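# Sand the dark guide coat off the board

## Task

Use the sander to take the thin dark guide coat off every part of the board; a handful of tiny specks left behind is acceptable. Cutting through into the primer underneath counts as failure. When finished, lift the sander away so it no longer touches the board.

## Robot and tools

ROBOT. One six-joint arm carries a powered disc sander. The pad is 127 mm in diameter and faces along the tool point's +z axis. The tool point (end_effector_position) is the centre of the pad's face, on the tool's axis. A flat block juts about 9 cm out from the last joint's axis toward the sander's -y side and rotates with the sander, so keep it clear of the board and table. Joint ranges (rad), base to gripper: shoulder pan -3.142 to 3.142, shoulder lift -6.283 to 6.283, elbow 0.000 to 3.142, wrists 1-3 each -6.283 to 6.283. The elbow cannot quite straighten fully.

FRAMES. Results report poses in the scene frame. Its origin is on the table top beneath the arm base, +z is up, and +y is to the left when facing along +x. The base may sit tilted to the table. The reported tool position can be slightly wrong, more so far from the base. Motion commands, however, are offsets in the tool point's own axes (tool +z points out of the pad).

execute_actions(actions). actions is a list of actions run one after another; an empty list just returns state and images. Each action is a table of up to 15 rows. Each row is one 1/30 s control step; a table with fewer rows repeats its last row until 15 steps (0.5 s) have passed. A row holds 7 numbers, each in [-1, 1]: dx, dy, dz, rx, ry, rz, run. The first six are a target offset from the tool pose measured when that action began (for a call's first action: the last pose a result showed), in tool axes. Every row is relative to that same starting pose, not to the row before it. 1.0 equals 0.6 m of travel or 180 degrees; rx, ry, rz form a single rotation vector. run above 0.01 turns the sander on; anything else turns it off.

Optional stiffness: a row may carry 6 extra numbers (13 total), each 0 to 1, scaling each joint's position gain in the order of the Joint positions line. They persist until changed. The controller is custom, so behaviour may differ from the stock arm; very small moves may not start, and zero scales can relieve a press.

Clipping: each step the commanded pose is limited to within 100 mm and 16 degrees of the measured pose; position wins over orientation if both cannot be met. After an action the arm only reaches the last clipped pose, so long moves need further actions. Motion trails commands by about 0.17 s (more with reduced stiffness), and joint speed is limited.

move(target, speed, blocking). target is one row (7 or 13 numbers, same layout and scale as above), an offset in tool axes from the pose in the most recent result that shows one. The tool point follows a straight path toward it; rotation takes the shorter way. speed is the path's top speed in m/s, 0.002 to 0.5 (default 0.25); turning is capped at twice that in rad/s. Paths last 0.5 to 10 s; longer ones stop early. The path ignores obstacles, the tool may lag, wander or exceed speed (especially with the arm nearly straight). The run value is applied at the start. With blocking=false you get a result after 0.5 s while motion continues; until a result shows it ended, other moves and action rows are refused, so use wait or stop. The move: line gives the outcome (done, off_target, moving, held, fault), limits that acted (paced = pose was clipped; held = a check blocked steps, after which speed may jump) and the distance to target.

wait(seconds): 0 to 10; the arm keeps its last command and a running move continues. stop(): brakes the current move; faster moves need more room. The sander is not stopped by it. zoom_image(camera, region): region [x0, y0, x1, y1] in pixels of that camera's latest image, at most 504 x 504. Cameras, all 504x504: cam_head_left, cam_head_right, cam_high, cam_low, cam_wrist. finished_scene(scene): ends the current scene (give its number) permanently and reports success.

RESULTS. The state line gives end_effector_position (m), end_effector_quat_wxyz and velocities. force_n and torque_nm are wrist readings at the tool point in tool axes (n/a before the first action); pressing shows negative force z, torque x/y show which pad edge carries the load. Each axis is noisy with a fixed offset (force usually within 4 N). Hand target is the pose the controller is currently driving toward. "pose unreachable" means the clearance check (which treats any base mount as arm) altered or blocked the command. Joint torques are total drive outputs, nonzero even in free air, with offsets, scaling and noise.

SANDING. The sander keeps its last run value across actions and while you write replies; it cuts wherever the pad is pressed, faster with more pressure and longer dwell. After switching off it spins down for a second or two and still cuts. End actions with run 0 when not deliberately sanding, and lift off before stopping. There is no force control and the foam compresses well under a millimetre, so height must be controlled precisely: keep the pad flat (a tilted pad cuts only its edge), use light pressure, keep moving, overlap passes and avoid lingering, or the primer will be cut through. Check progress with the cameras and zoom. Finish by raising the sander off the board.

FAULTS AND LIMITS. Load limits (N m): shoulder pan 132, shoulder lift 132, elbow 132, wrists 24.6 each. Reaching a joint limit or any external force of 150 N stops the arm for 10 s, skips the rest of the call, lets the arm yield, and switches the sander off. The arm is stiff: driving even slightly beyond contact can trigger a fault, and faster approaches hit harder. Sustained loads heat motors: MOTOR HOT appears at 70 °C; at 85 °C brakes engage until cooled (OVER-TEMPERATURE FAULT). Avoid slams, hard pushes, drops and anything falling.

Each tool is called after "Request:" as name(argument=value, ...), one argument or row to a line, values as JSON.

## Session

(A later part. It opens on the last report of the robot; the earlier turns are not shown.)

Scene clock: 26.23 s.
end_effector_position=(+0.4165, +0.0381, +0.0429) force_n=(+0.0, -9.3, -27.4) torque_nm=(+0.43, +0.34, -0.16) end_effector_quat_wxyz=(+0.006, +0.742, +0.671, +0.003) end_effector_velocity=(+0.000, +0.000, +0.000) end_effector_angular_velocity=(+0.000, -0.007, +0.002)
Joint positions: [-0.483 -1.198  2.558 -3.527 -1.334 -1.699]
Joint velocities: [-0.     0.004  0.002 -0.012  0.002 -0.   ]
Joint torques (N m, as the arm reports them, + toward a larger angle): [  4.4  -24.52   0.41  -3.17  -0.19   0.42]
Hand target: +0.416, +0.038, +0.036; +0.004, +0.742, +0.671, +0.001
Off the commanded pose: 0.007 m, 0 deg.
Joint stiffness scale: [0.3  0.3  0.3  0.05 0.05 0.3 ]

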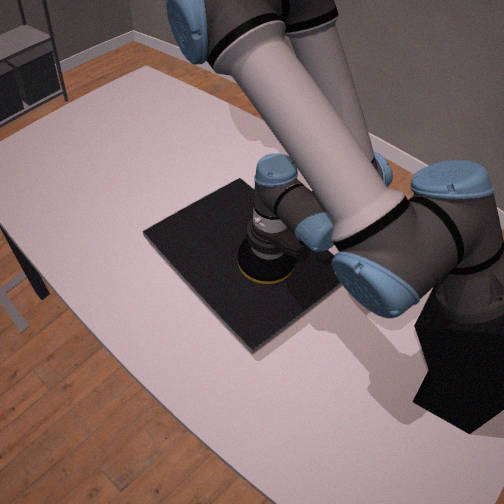

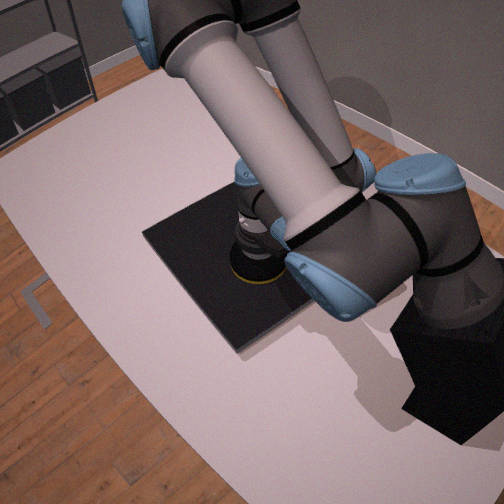

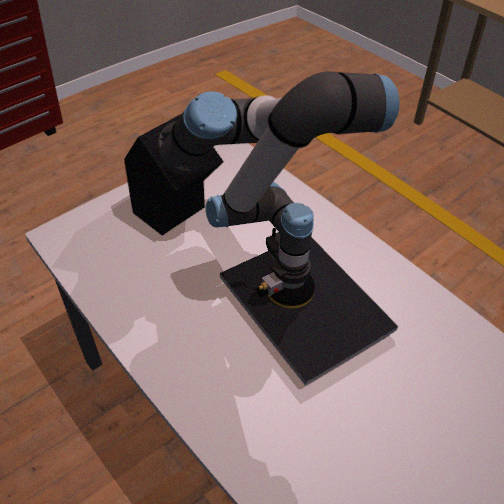

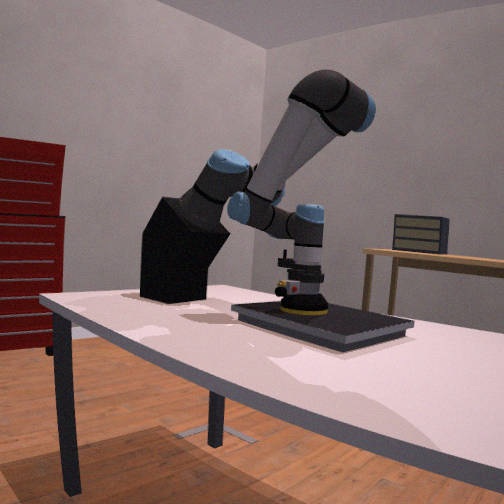

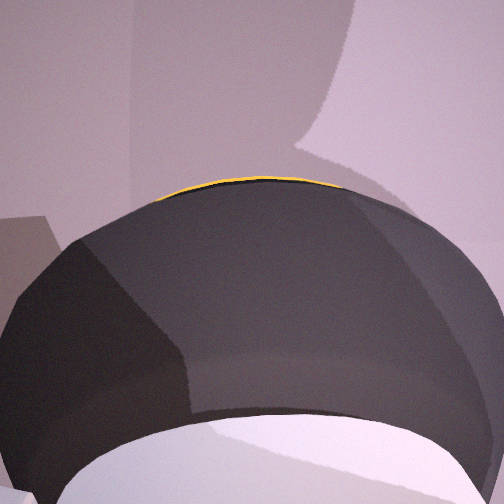

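Request:
execute_actions(
  actions=[
    [[-0.0007,-0.0148,0.0115,0.0108,0.0014,0.0026,0,0.5,0.5,0.5,0.5,0.5,0.5]],
    [[-0.0007,-0.0148,0.0115,0.0108,0.0014,0.0026,0]],
    [[-0.0007,-0.0148,0.0115,0.0108,0.0014,0.0026,0]],
  ],
)

Request:
execute_actions(
  actions=[],
)

Scene clock: 42.80 s.
end_effector_position=(+0.4159, +0.0382, +0.0427) force_n=(+2.7, +6.0, -29.9) torque_nm=(+0.39, -0.52, +0.09) end_effector_quat_wxyz=(+0.002, +0.743, +0.670, +0.000) end_effector_velocity=(-0.000, +0.000, +0.000) end_effector_angular_velocity=(+0.000, +0.001, +0.000)
Joint positions: [-0.483 -1.204  2.556 -3.51  -1.334 -1.699]
Joint velocities: [ 0.    -0.001 -0.     0.002 -0.    -0.   ]
Joint torques (N m, as the arm reports them, + toward a larger angle): [  2.54 -22.81   3.41   0.7   -0.19   0.23]
Hand target: +0.407, +0.039, +0.036; -0.011, +0.745, +0.667, -0.009
Off the commanded pose: 0.011 m, 2 deg.
Joint stiffness scale: [0.5 0.5 0.5 0.5 0.5 0.5]

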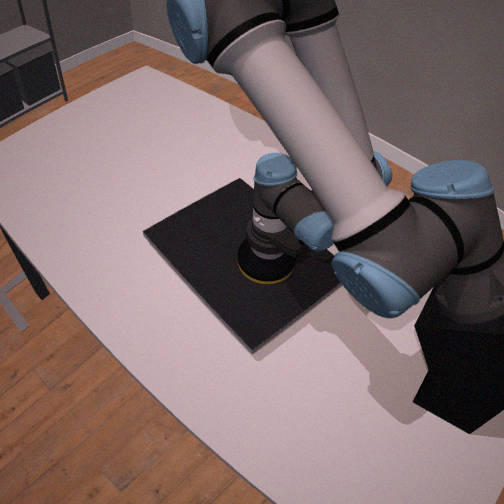

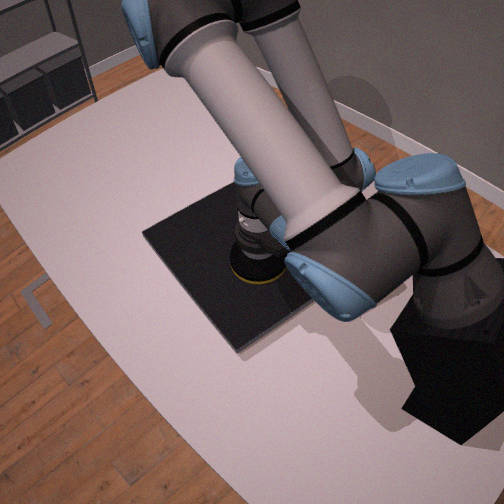

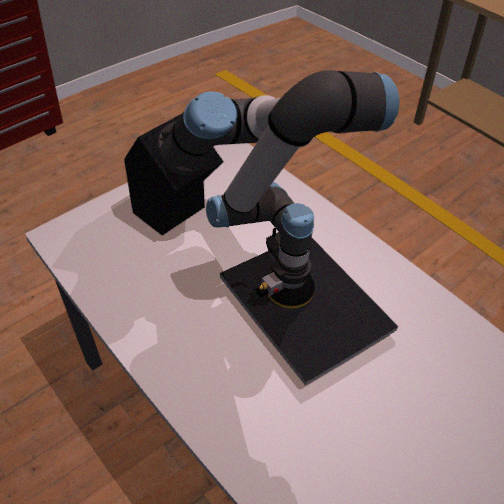

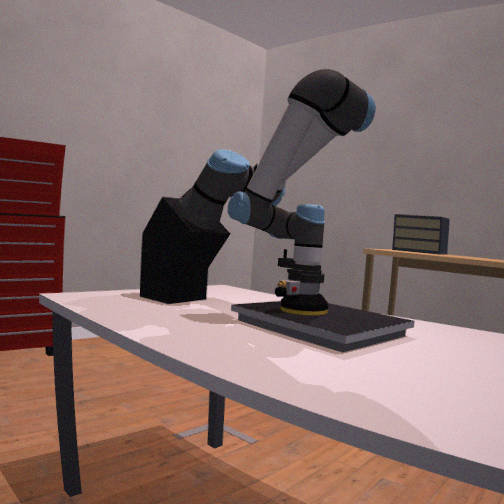

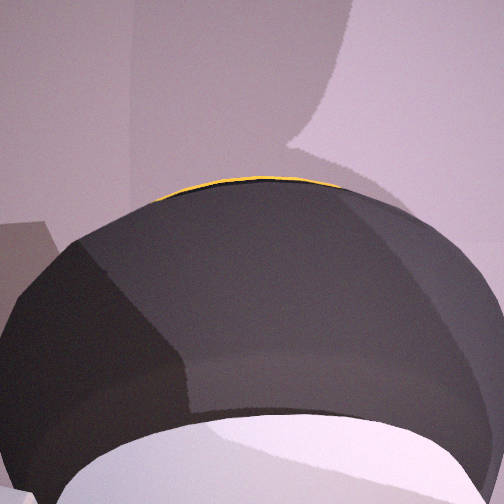

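Scene clock: 42.80 s.
end_effector_position=(+0.4159, +0.0382, +0.0427) force_n=(+2.7, +6.0, -29.9) torque_nm=(+0.39, -0.52, +0.09) end_effector_quat_wxyz=(+0.002, +0.743, +0.670, +0.000) end_effector_velocity=(-0.000, +0.000, +0.000) end_effector_angular_velocity=(+0.000, +0.001, +0.000)
Joint positions: [-0.483 -1.204  2.556 -3.51  -1.334 -1.699]
Joint velocities: [ 0.    -0.001 -0.     0.002 -0.    -0.   ]
Joint torques (N m, as the arm reports them, + toward a larger angle): [  2.54 -22.81   3.41   0.7   -0.19   0.23]
Hand target: +0.407, +0.039, +0.036; -0.011, +0.745, +0.667, -0.009
Off the commanded pose: 0.011 m, 2 deg.
Joint stiffness scale: [0.5 0.5 0.5 0.5 0.5 0.5]

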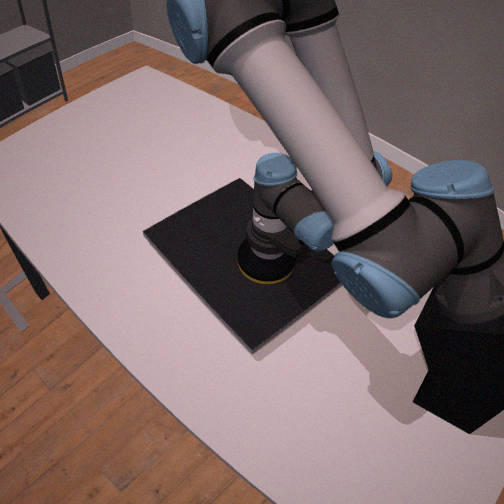

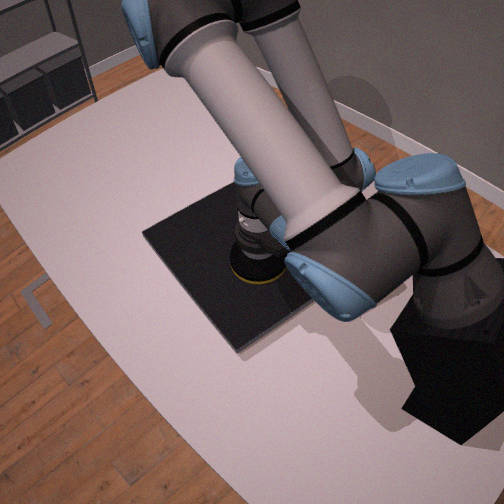

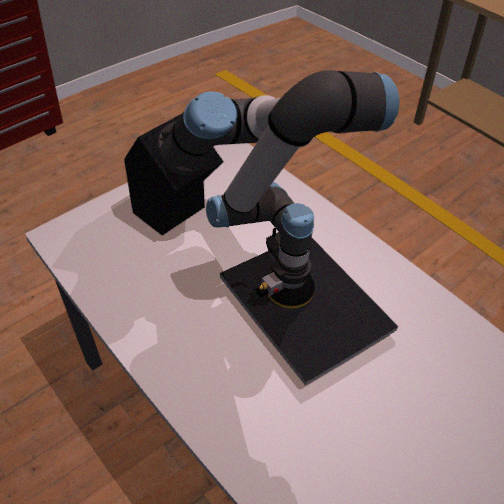

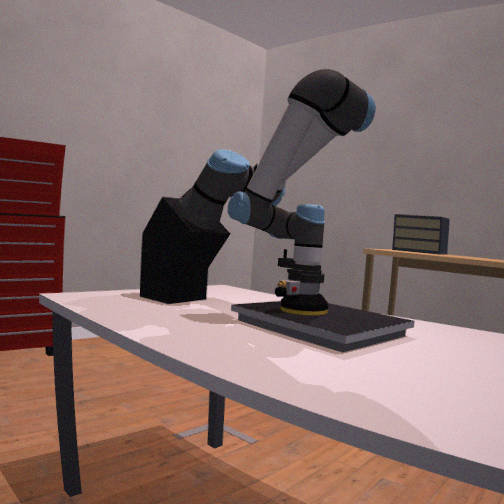

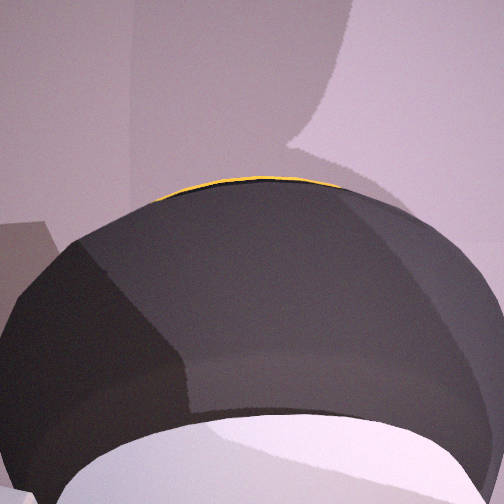

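Request:
execute_actions(
  actions=[
    [[-0.0006,-0.0105,0.0085,0.0074,0.0009,0.0018,1]],
    [[-0.0006,-0.0105,0.0085,0.0074,0.0009,0.0018,1]],
  ],
)

Request:
execute_actions(
  actions=[
    [[-0.0006,-0.0105,0.0085,0.0074,0.0009,0.0018,1]],
    [[-0.0006,-0.0105,0.0085,0.0074,0.0009,0.0018,1]],
  ],
)

Request:
execute_actions(
  actions=[
    [[0,0,-0.05,0,0,0,0]],
    [[0,0.12,-0.06,0,0,0,0]],
    [[0,0.12,-0.03,0,0,0,0]],
  ],
)

Scene clock: 47.20 s.
end_effector_position=(+0.4153, +0.0387, +0.0428) force_n=(+6.9, +4.5, -27.0) torque_nm=(+0.45, -0.89, +0.02) end_effector_quat_wxyz=(+0.000, +0.743, +0.670, -0.001) end_effector_velocity=(-0.000, +0.000, -0.000) end_effector_angular_velocity=(+0.001, +0.000, -0.000)
Joint positions: [-0.482 -1.205  2.556 -3.506 -1.333 -1.699]
Joint velocities: [ 0.  0. -0.  0.  0.  0.]
Joint torques (N m, as the arm reports them, + toward a larger angle): [  2.89 -26.1    4.55  -0.39  -0.27   0.02]
Hand target: +0.409, +0.039, +0.038; -0.009, +0.744, +0.668, -0.007
Off the commanded pose: 0.008 m, 1 deg.
Joint stiffness scale: [0.5 0.5 0.5 0.5 0.5 0.5]

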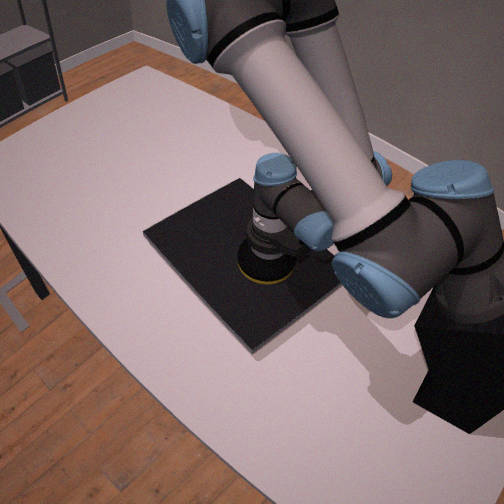

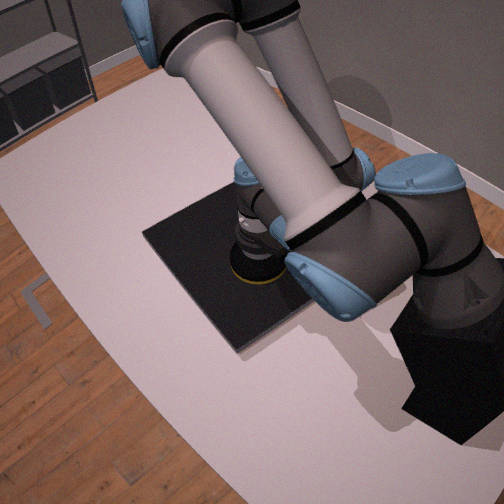

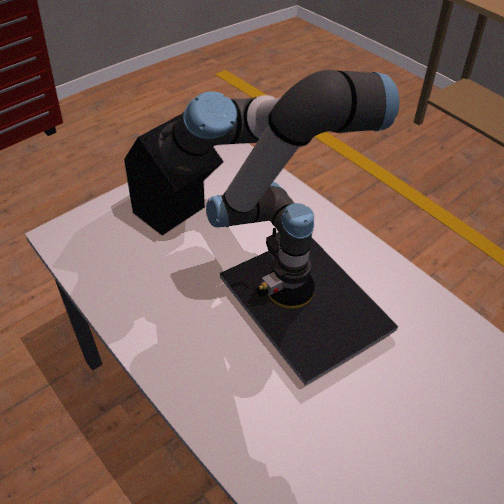

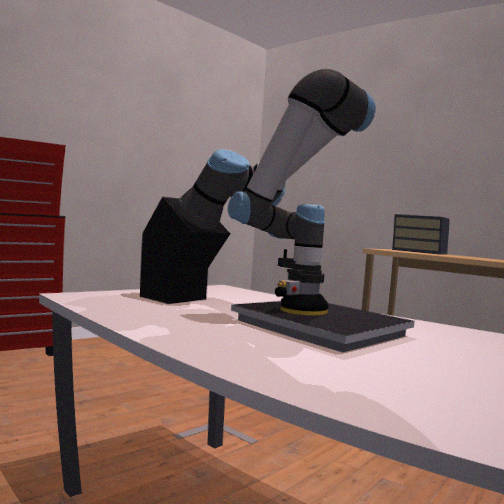

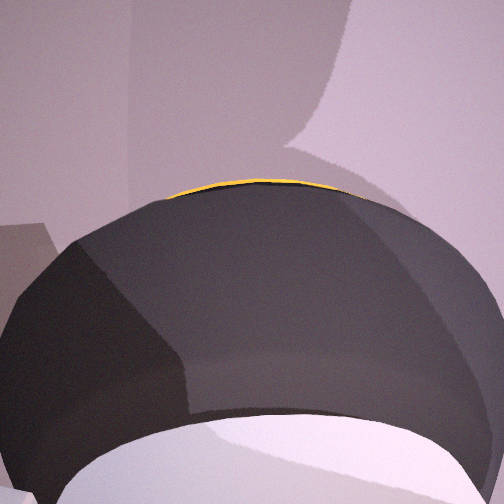

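Scene clock: 48.20 s.
end_effector_position=(+0.4149, +0.0388, +0.0428) force_n=(-0.1, +1.5, -32.1) torque_nm=(+0.33, +0.02, -0.17) end_effector_quat_wxyz=(-0.000, +0.743, +0.669, -0.001) end_effector_velocity=(-0.001, -0.000, -0.000) end_effector_angular_velocity=(-0.000, +0.002, -0.002)
Joint positions: [-0.482 -1.206  2.556 -3.503 -1.333 -1.699]
Joint velocities: [ 0.     0.001 -0.     0.002 -0.001  0.002]
Joint torques (N m, as the arm reports them, + toward a larger angle): [  2.31 -25.66   3.    -0.31  -0.2    0.33]
Hand target: +0.409, +0.039, +0.038; -0.009, +0.745, +0.667, -0.008
Off the commanded pose: 0.008 m, 1 deg.
Joint stiffness scale: [0.5 0.5 0.5 0.5 0.5 0.5]

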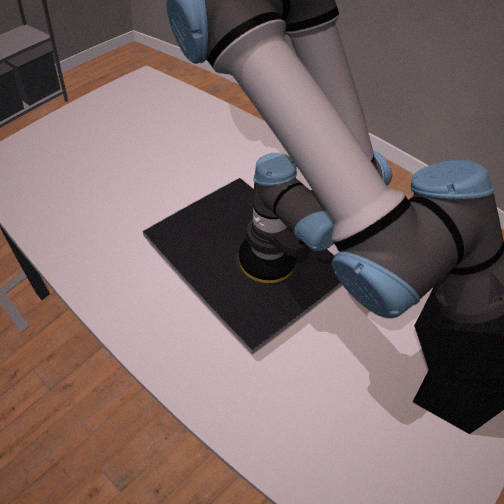

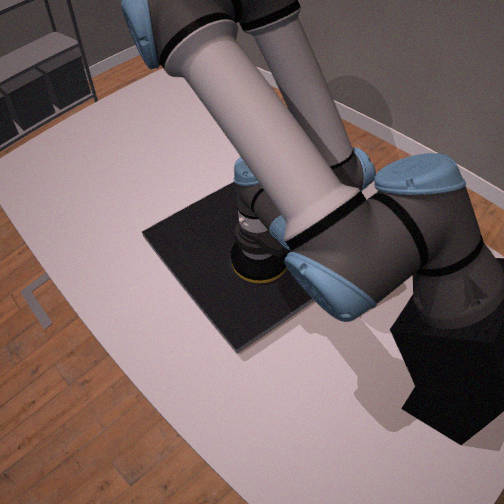

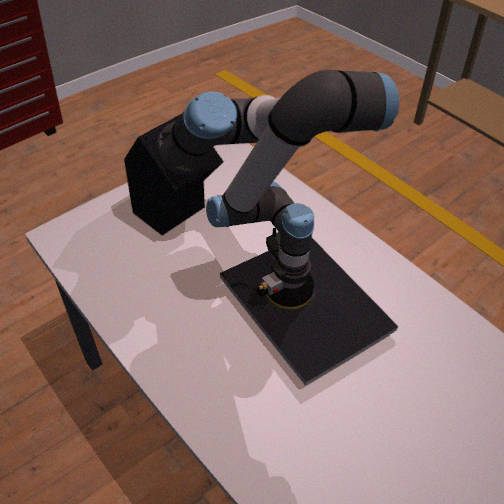

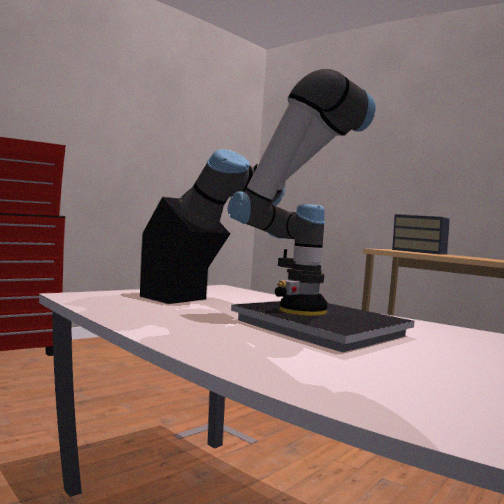

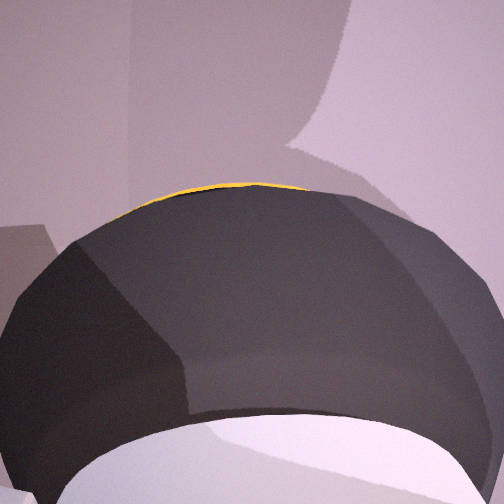

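Scene clock: 49.70 s.
end_effector_position=(+0.5756, +0.0226, +0.1465) force_n=(+1.3, +2.8, -1.2) torque_nm=(+0.35, -0.12, +0.03) end_effector_quat_wxyz=(+0.037, +0.737, +0.674, +0.024) end_effector_velocity=(+0.003, -0.002, -0.012) end_effector_angular_velocity=(+0.012, +0.079, -0.016)
Joint positions: [-0.492 -1.569  2.271 -2.945 -1.328 -1.7  ]
Joint velocities: [ 0.007  0.025 -0.058  0.113 -0.011  0.002]
Joint torques (N m, as the arm reports them, + toward a larger angle): [  6.44 -30.85  -9.29  -3.08  -0.86   0.43]
Hand target: +0.569, +0.025, +0.139; +0.025, +0.739, +0.673, +0.016
Off the commanded pose: 0.010 m, 2 deg.
Joint stiffness scale: [0.5 0.5 0.5 0.5 0.5 0.5]

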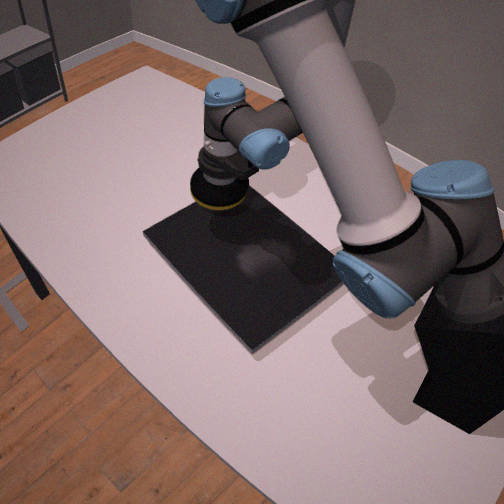

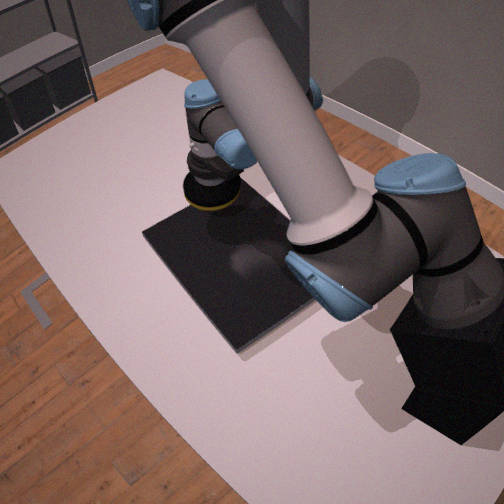

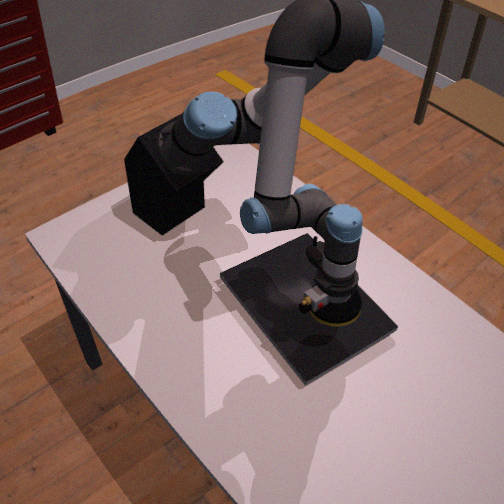

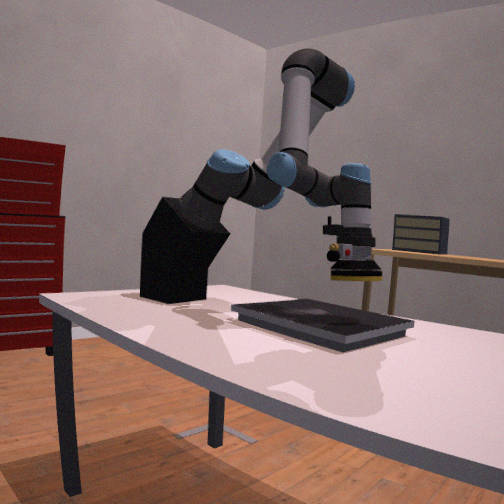

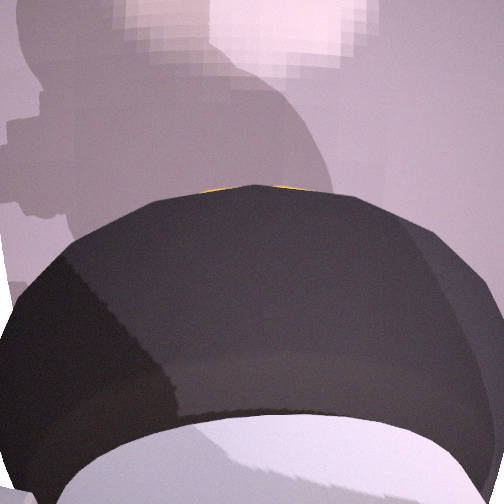

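Request:
zoom_image(
  camera="cam_head_left",
  region=[120, 150, 380, 370],
)

Request:
zoom_image(
  camera="cam_high",
  region=[190, 180, 430, 410],
)

Region (120, 150, 380, 370) of cam_head_left's 504x504 image, scaled by 1.938, with more detail than that image has; it fills the top 426 rows of this view, and the rest is white.

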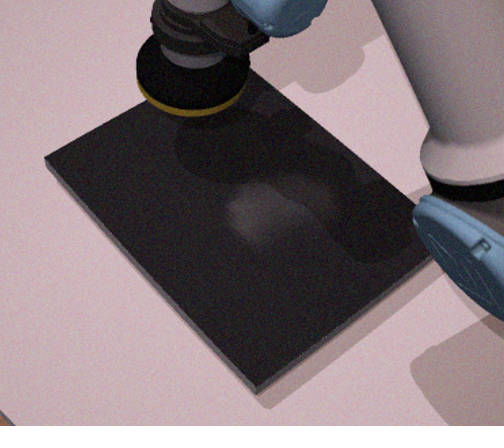

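Region (190, 180, 430, 410) of cam_high's 504x504 image, scaled by 2.100, with more detail than that image has; it fills the top 483 rows of this view, and the rest is white.

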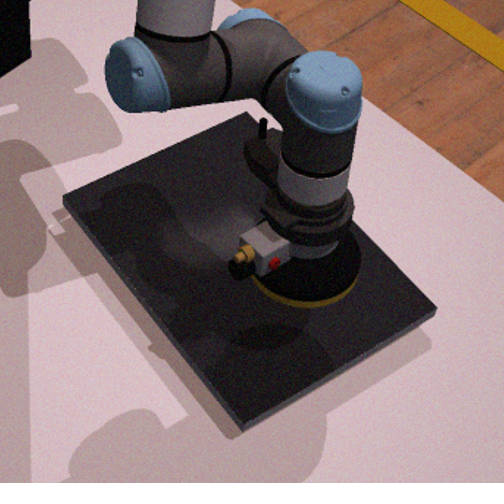

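Request:
execute_actions(
  actions=[],
)

Scene clock: 52.87 s.
end_effector_position=(+0.5706, +0.0229, +0.1412) force_n=(+2.8, +2.4, -0.2) torque_nm=(+0.49, -0.23, +0.09) end_effector_quat_wxyz=(+0.027, +0.739, +0.672, +0.017) end_effector_velocity=(-0.000, +0.000, -0.000) end_effector_angular_velocity=(+0.001, +0.001, -0.001)
Joint positions: [-0.491 -1.561  2.269 -2.928 -1.329 -1.7  ]
Joint velocities: [ 0.    -0.     0.     0.001  0.     0.001]
Joint torques (N m, as the arm reports them, + toward a larger angle): [  5.54 -33.25 -11.53  -3.05  -0.72   0.39]
Hand target: +0.569, +0.025, +0.139; +0.025, +0.739, +0.673, +0.016
Off the commanded pose: 0.003 m, 0 deg.
Joint stiffness scale: [0.5 0.5 0.5 0.5 0.5 0.5]

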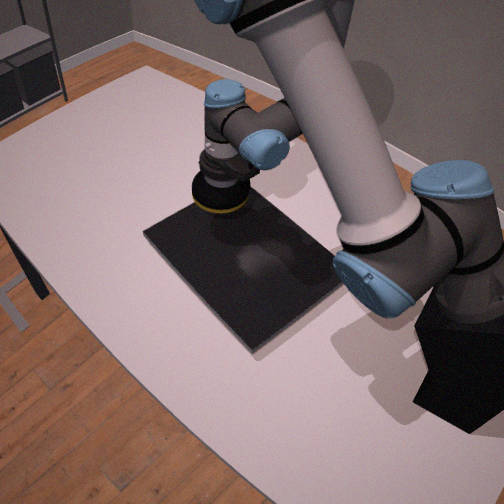

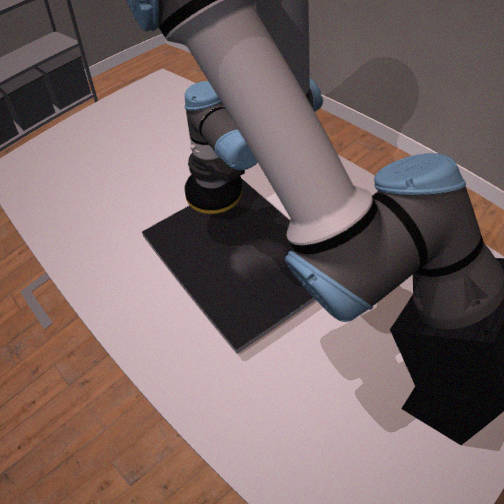

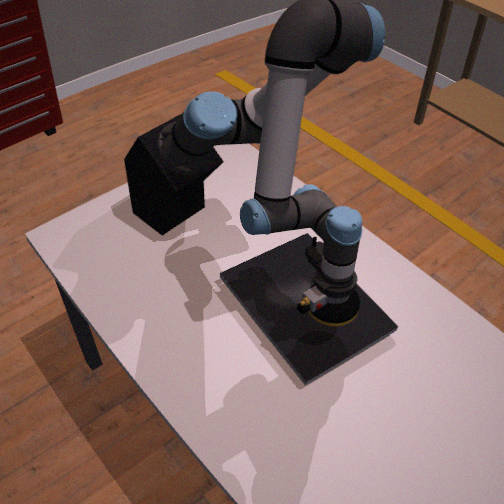

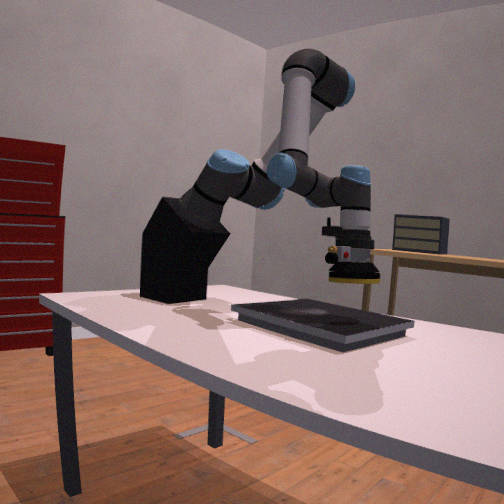

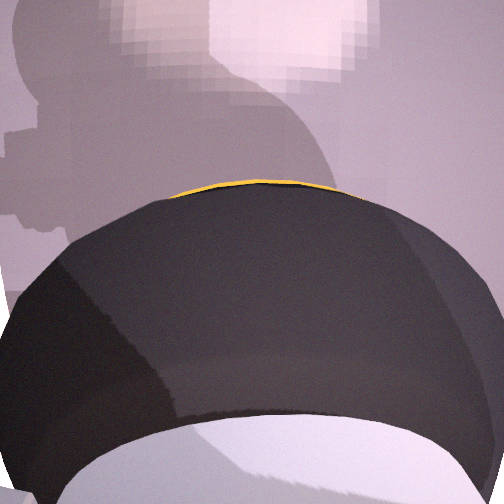

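Request:
move(
  target=[0.02, -0.01, -0.2, 0.019, 0.0027, 0, 0, 1, 1, 1, 1, 1, 1],
  speed=0.2,
)

Scene clock: 55.63 s.
end_effector_position=(+0.5567, +0.0381, +0.2590) force_n=(+4.7, +0.8, -1.1) torque_nm=(+0.11, -0.64, -0.04) end_effector_quat_wxyz=(+0.001, +0.740, +0.673, -0.000) end_effector_velocity=(-0.002, +0.001, -0.001) end_effector_angular_velocity=(+0.005, +0.008, +0.001)
Joint positions: [-0.547 -1.926  2.253 -2.468 -1.298 -1.764]
Joint velocities: [ 0.    -0.    -0.     0.01   0.003 -0.004]
Joint torques (N m, as the arm reports them, + toward a larger angle): [  3.85 -28.29 -21.43  -2.78   0.31  -0.17]
Hand target: +0.558, +0.037, +0.260; +0.002, +0.740, +0.673, +0.000
Off the commanded pose: 0.002 m, 0 deg.
Joint stiffness scale: [1. 1. 1. 1. 1. 1.]
move: done

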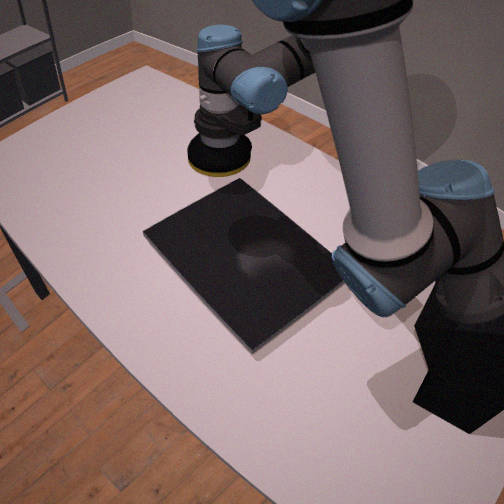

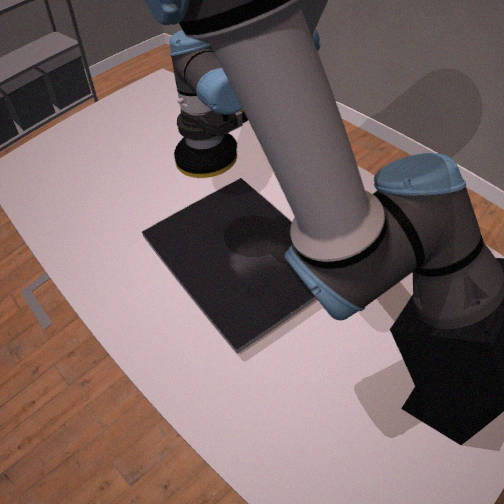

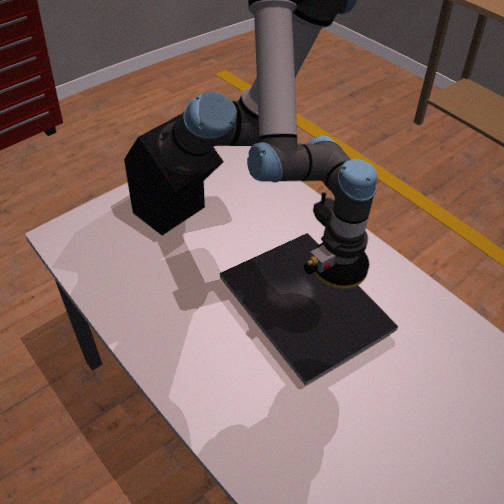

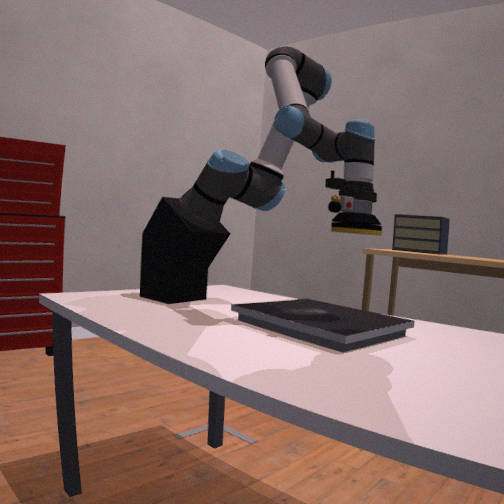

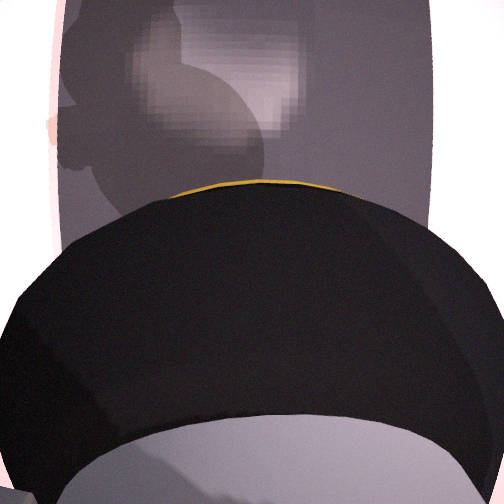

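Request:
zoom_image(
  camera="cam_head_left",
  region=[130, 160, 370, 365],
)

Request:
zoom_image(
  camera="cam_wrist",
  region=[30, 0, 460, 200],
)

Region (130, 160, 370, 365) of cam_head_left's 504x504 image, scaled by 2.100, with more detail than that image has; it fills the top 430 rows of this view, and the rest is white.

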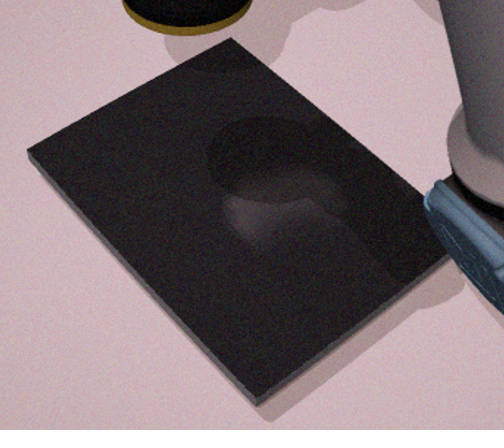

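Region (30, 0, 460, 200) of cam_wrist's 504x504 image, scaled by 1.172, with more detail than that image has; it fills the top 234 rows of this view, and the rest is white.

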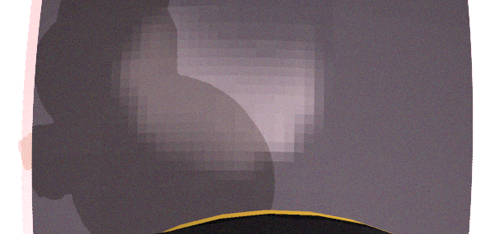

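Request:
move(
  target=[0.0085, -0.4353, 0.3317, 0, 0, 0, 0],
  speed=0.2,
)

Scene clock: 68.13 s.
end_effector_position=(+0.2989, +0.0672, +0.0592) force_n=(+1.0, +1.3, +2.3) torque_nm=(+0.44, -0.23, -0.22) end_effector_quat_wxyz=(+0.002, +0.739, +0.673, -0.000) end_effector_velocity=(+0.003, -0.000, +0.001) end_effector_angular_velocity=(-0.003, -0.017, +0.005)
Joint positions: [-0.494 -0.869  2.827 -4.113 -1.328 -1.719]
Joint velocities: [ 0.     0.008  0.    -0.026  0.001 -0.   ]
Joint torques (N m, as the arm reports them, + toward a larger angle): [  3.24 -27.04  16.79  -3.47   0.29   0.58]
Hand target: +0.298, +0.068, +0.060; +0.001, +0.740, +0.673, -0.000
Off the commanded pose: 0.002 m, 0 deg.
Joint stiffness scale: [1. 1. 1. 1. 1. 1.]
move: done

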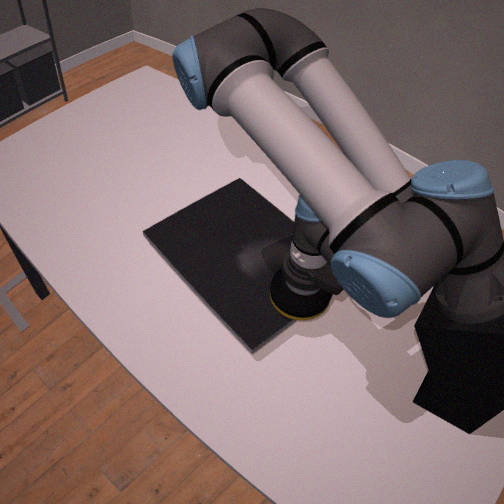

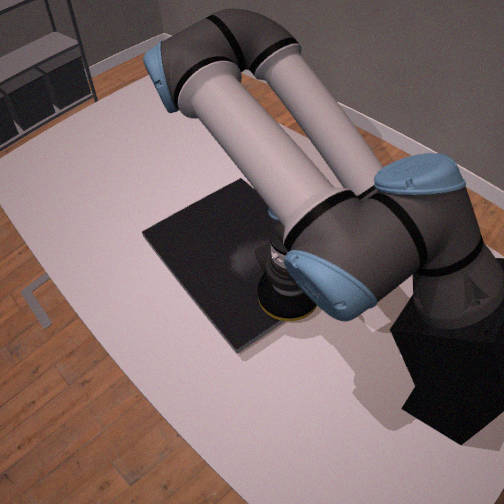

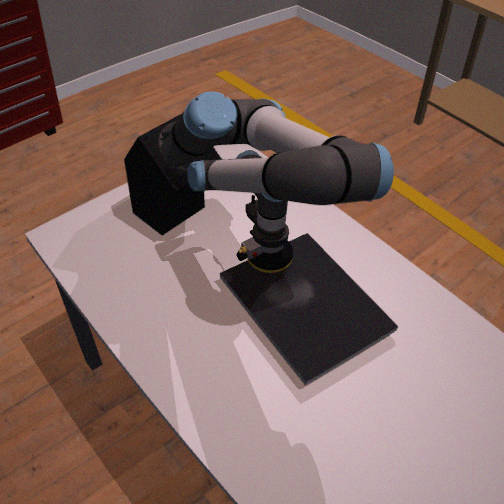

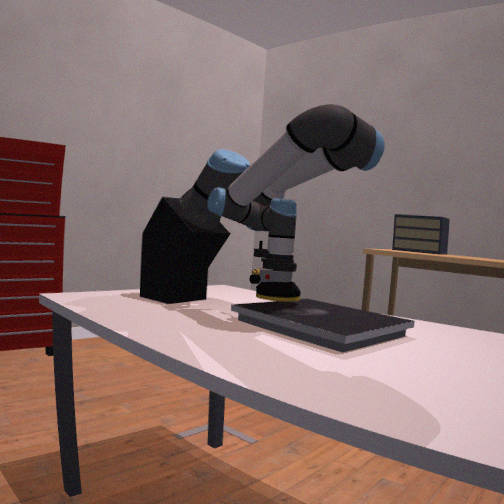

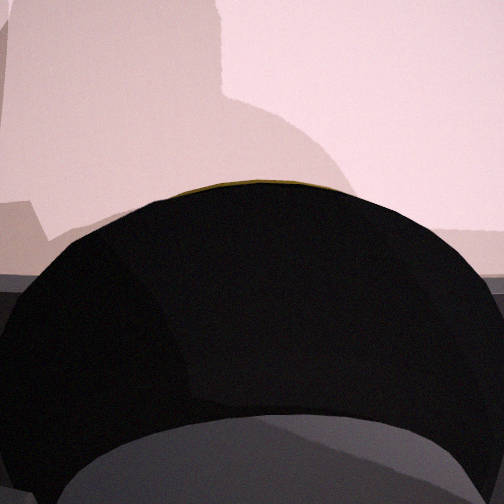

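Request:
zoom_image(
  camera="cam_head_left",
  region=[200, 220, 380, 365],
)

Request:
zoom_image(
  camera="cam_high",
  region=[190, 180, 430, 410],
)

Region (200, 220, 380, 365) of cam_head_left's 504x504 image, scaled by 2.800, with more detail than that image has; it fills the top 406 rows of this view, and the rest is white.

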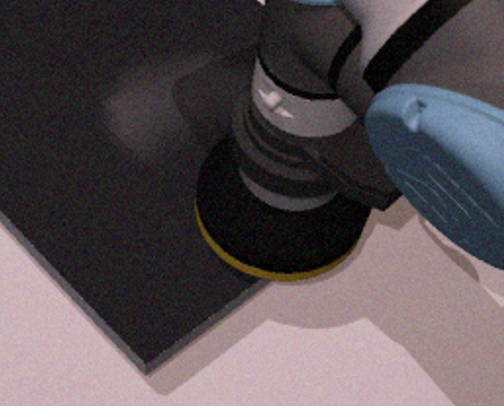

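Region (190, 180, 430, 410) of cam_high's 504x504 image, scaled by 2.100, with more detail than that image has; it fills the top 483 rows of this view, and the rest is white.

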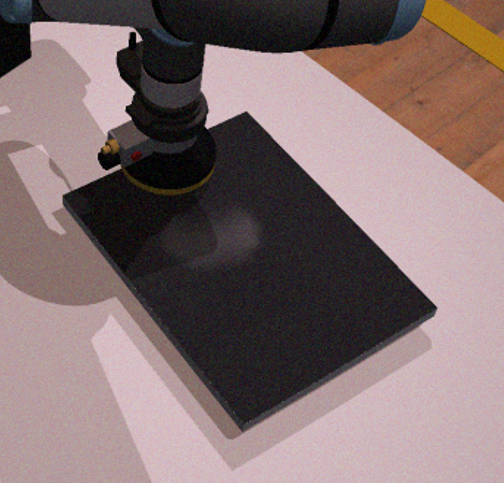

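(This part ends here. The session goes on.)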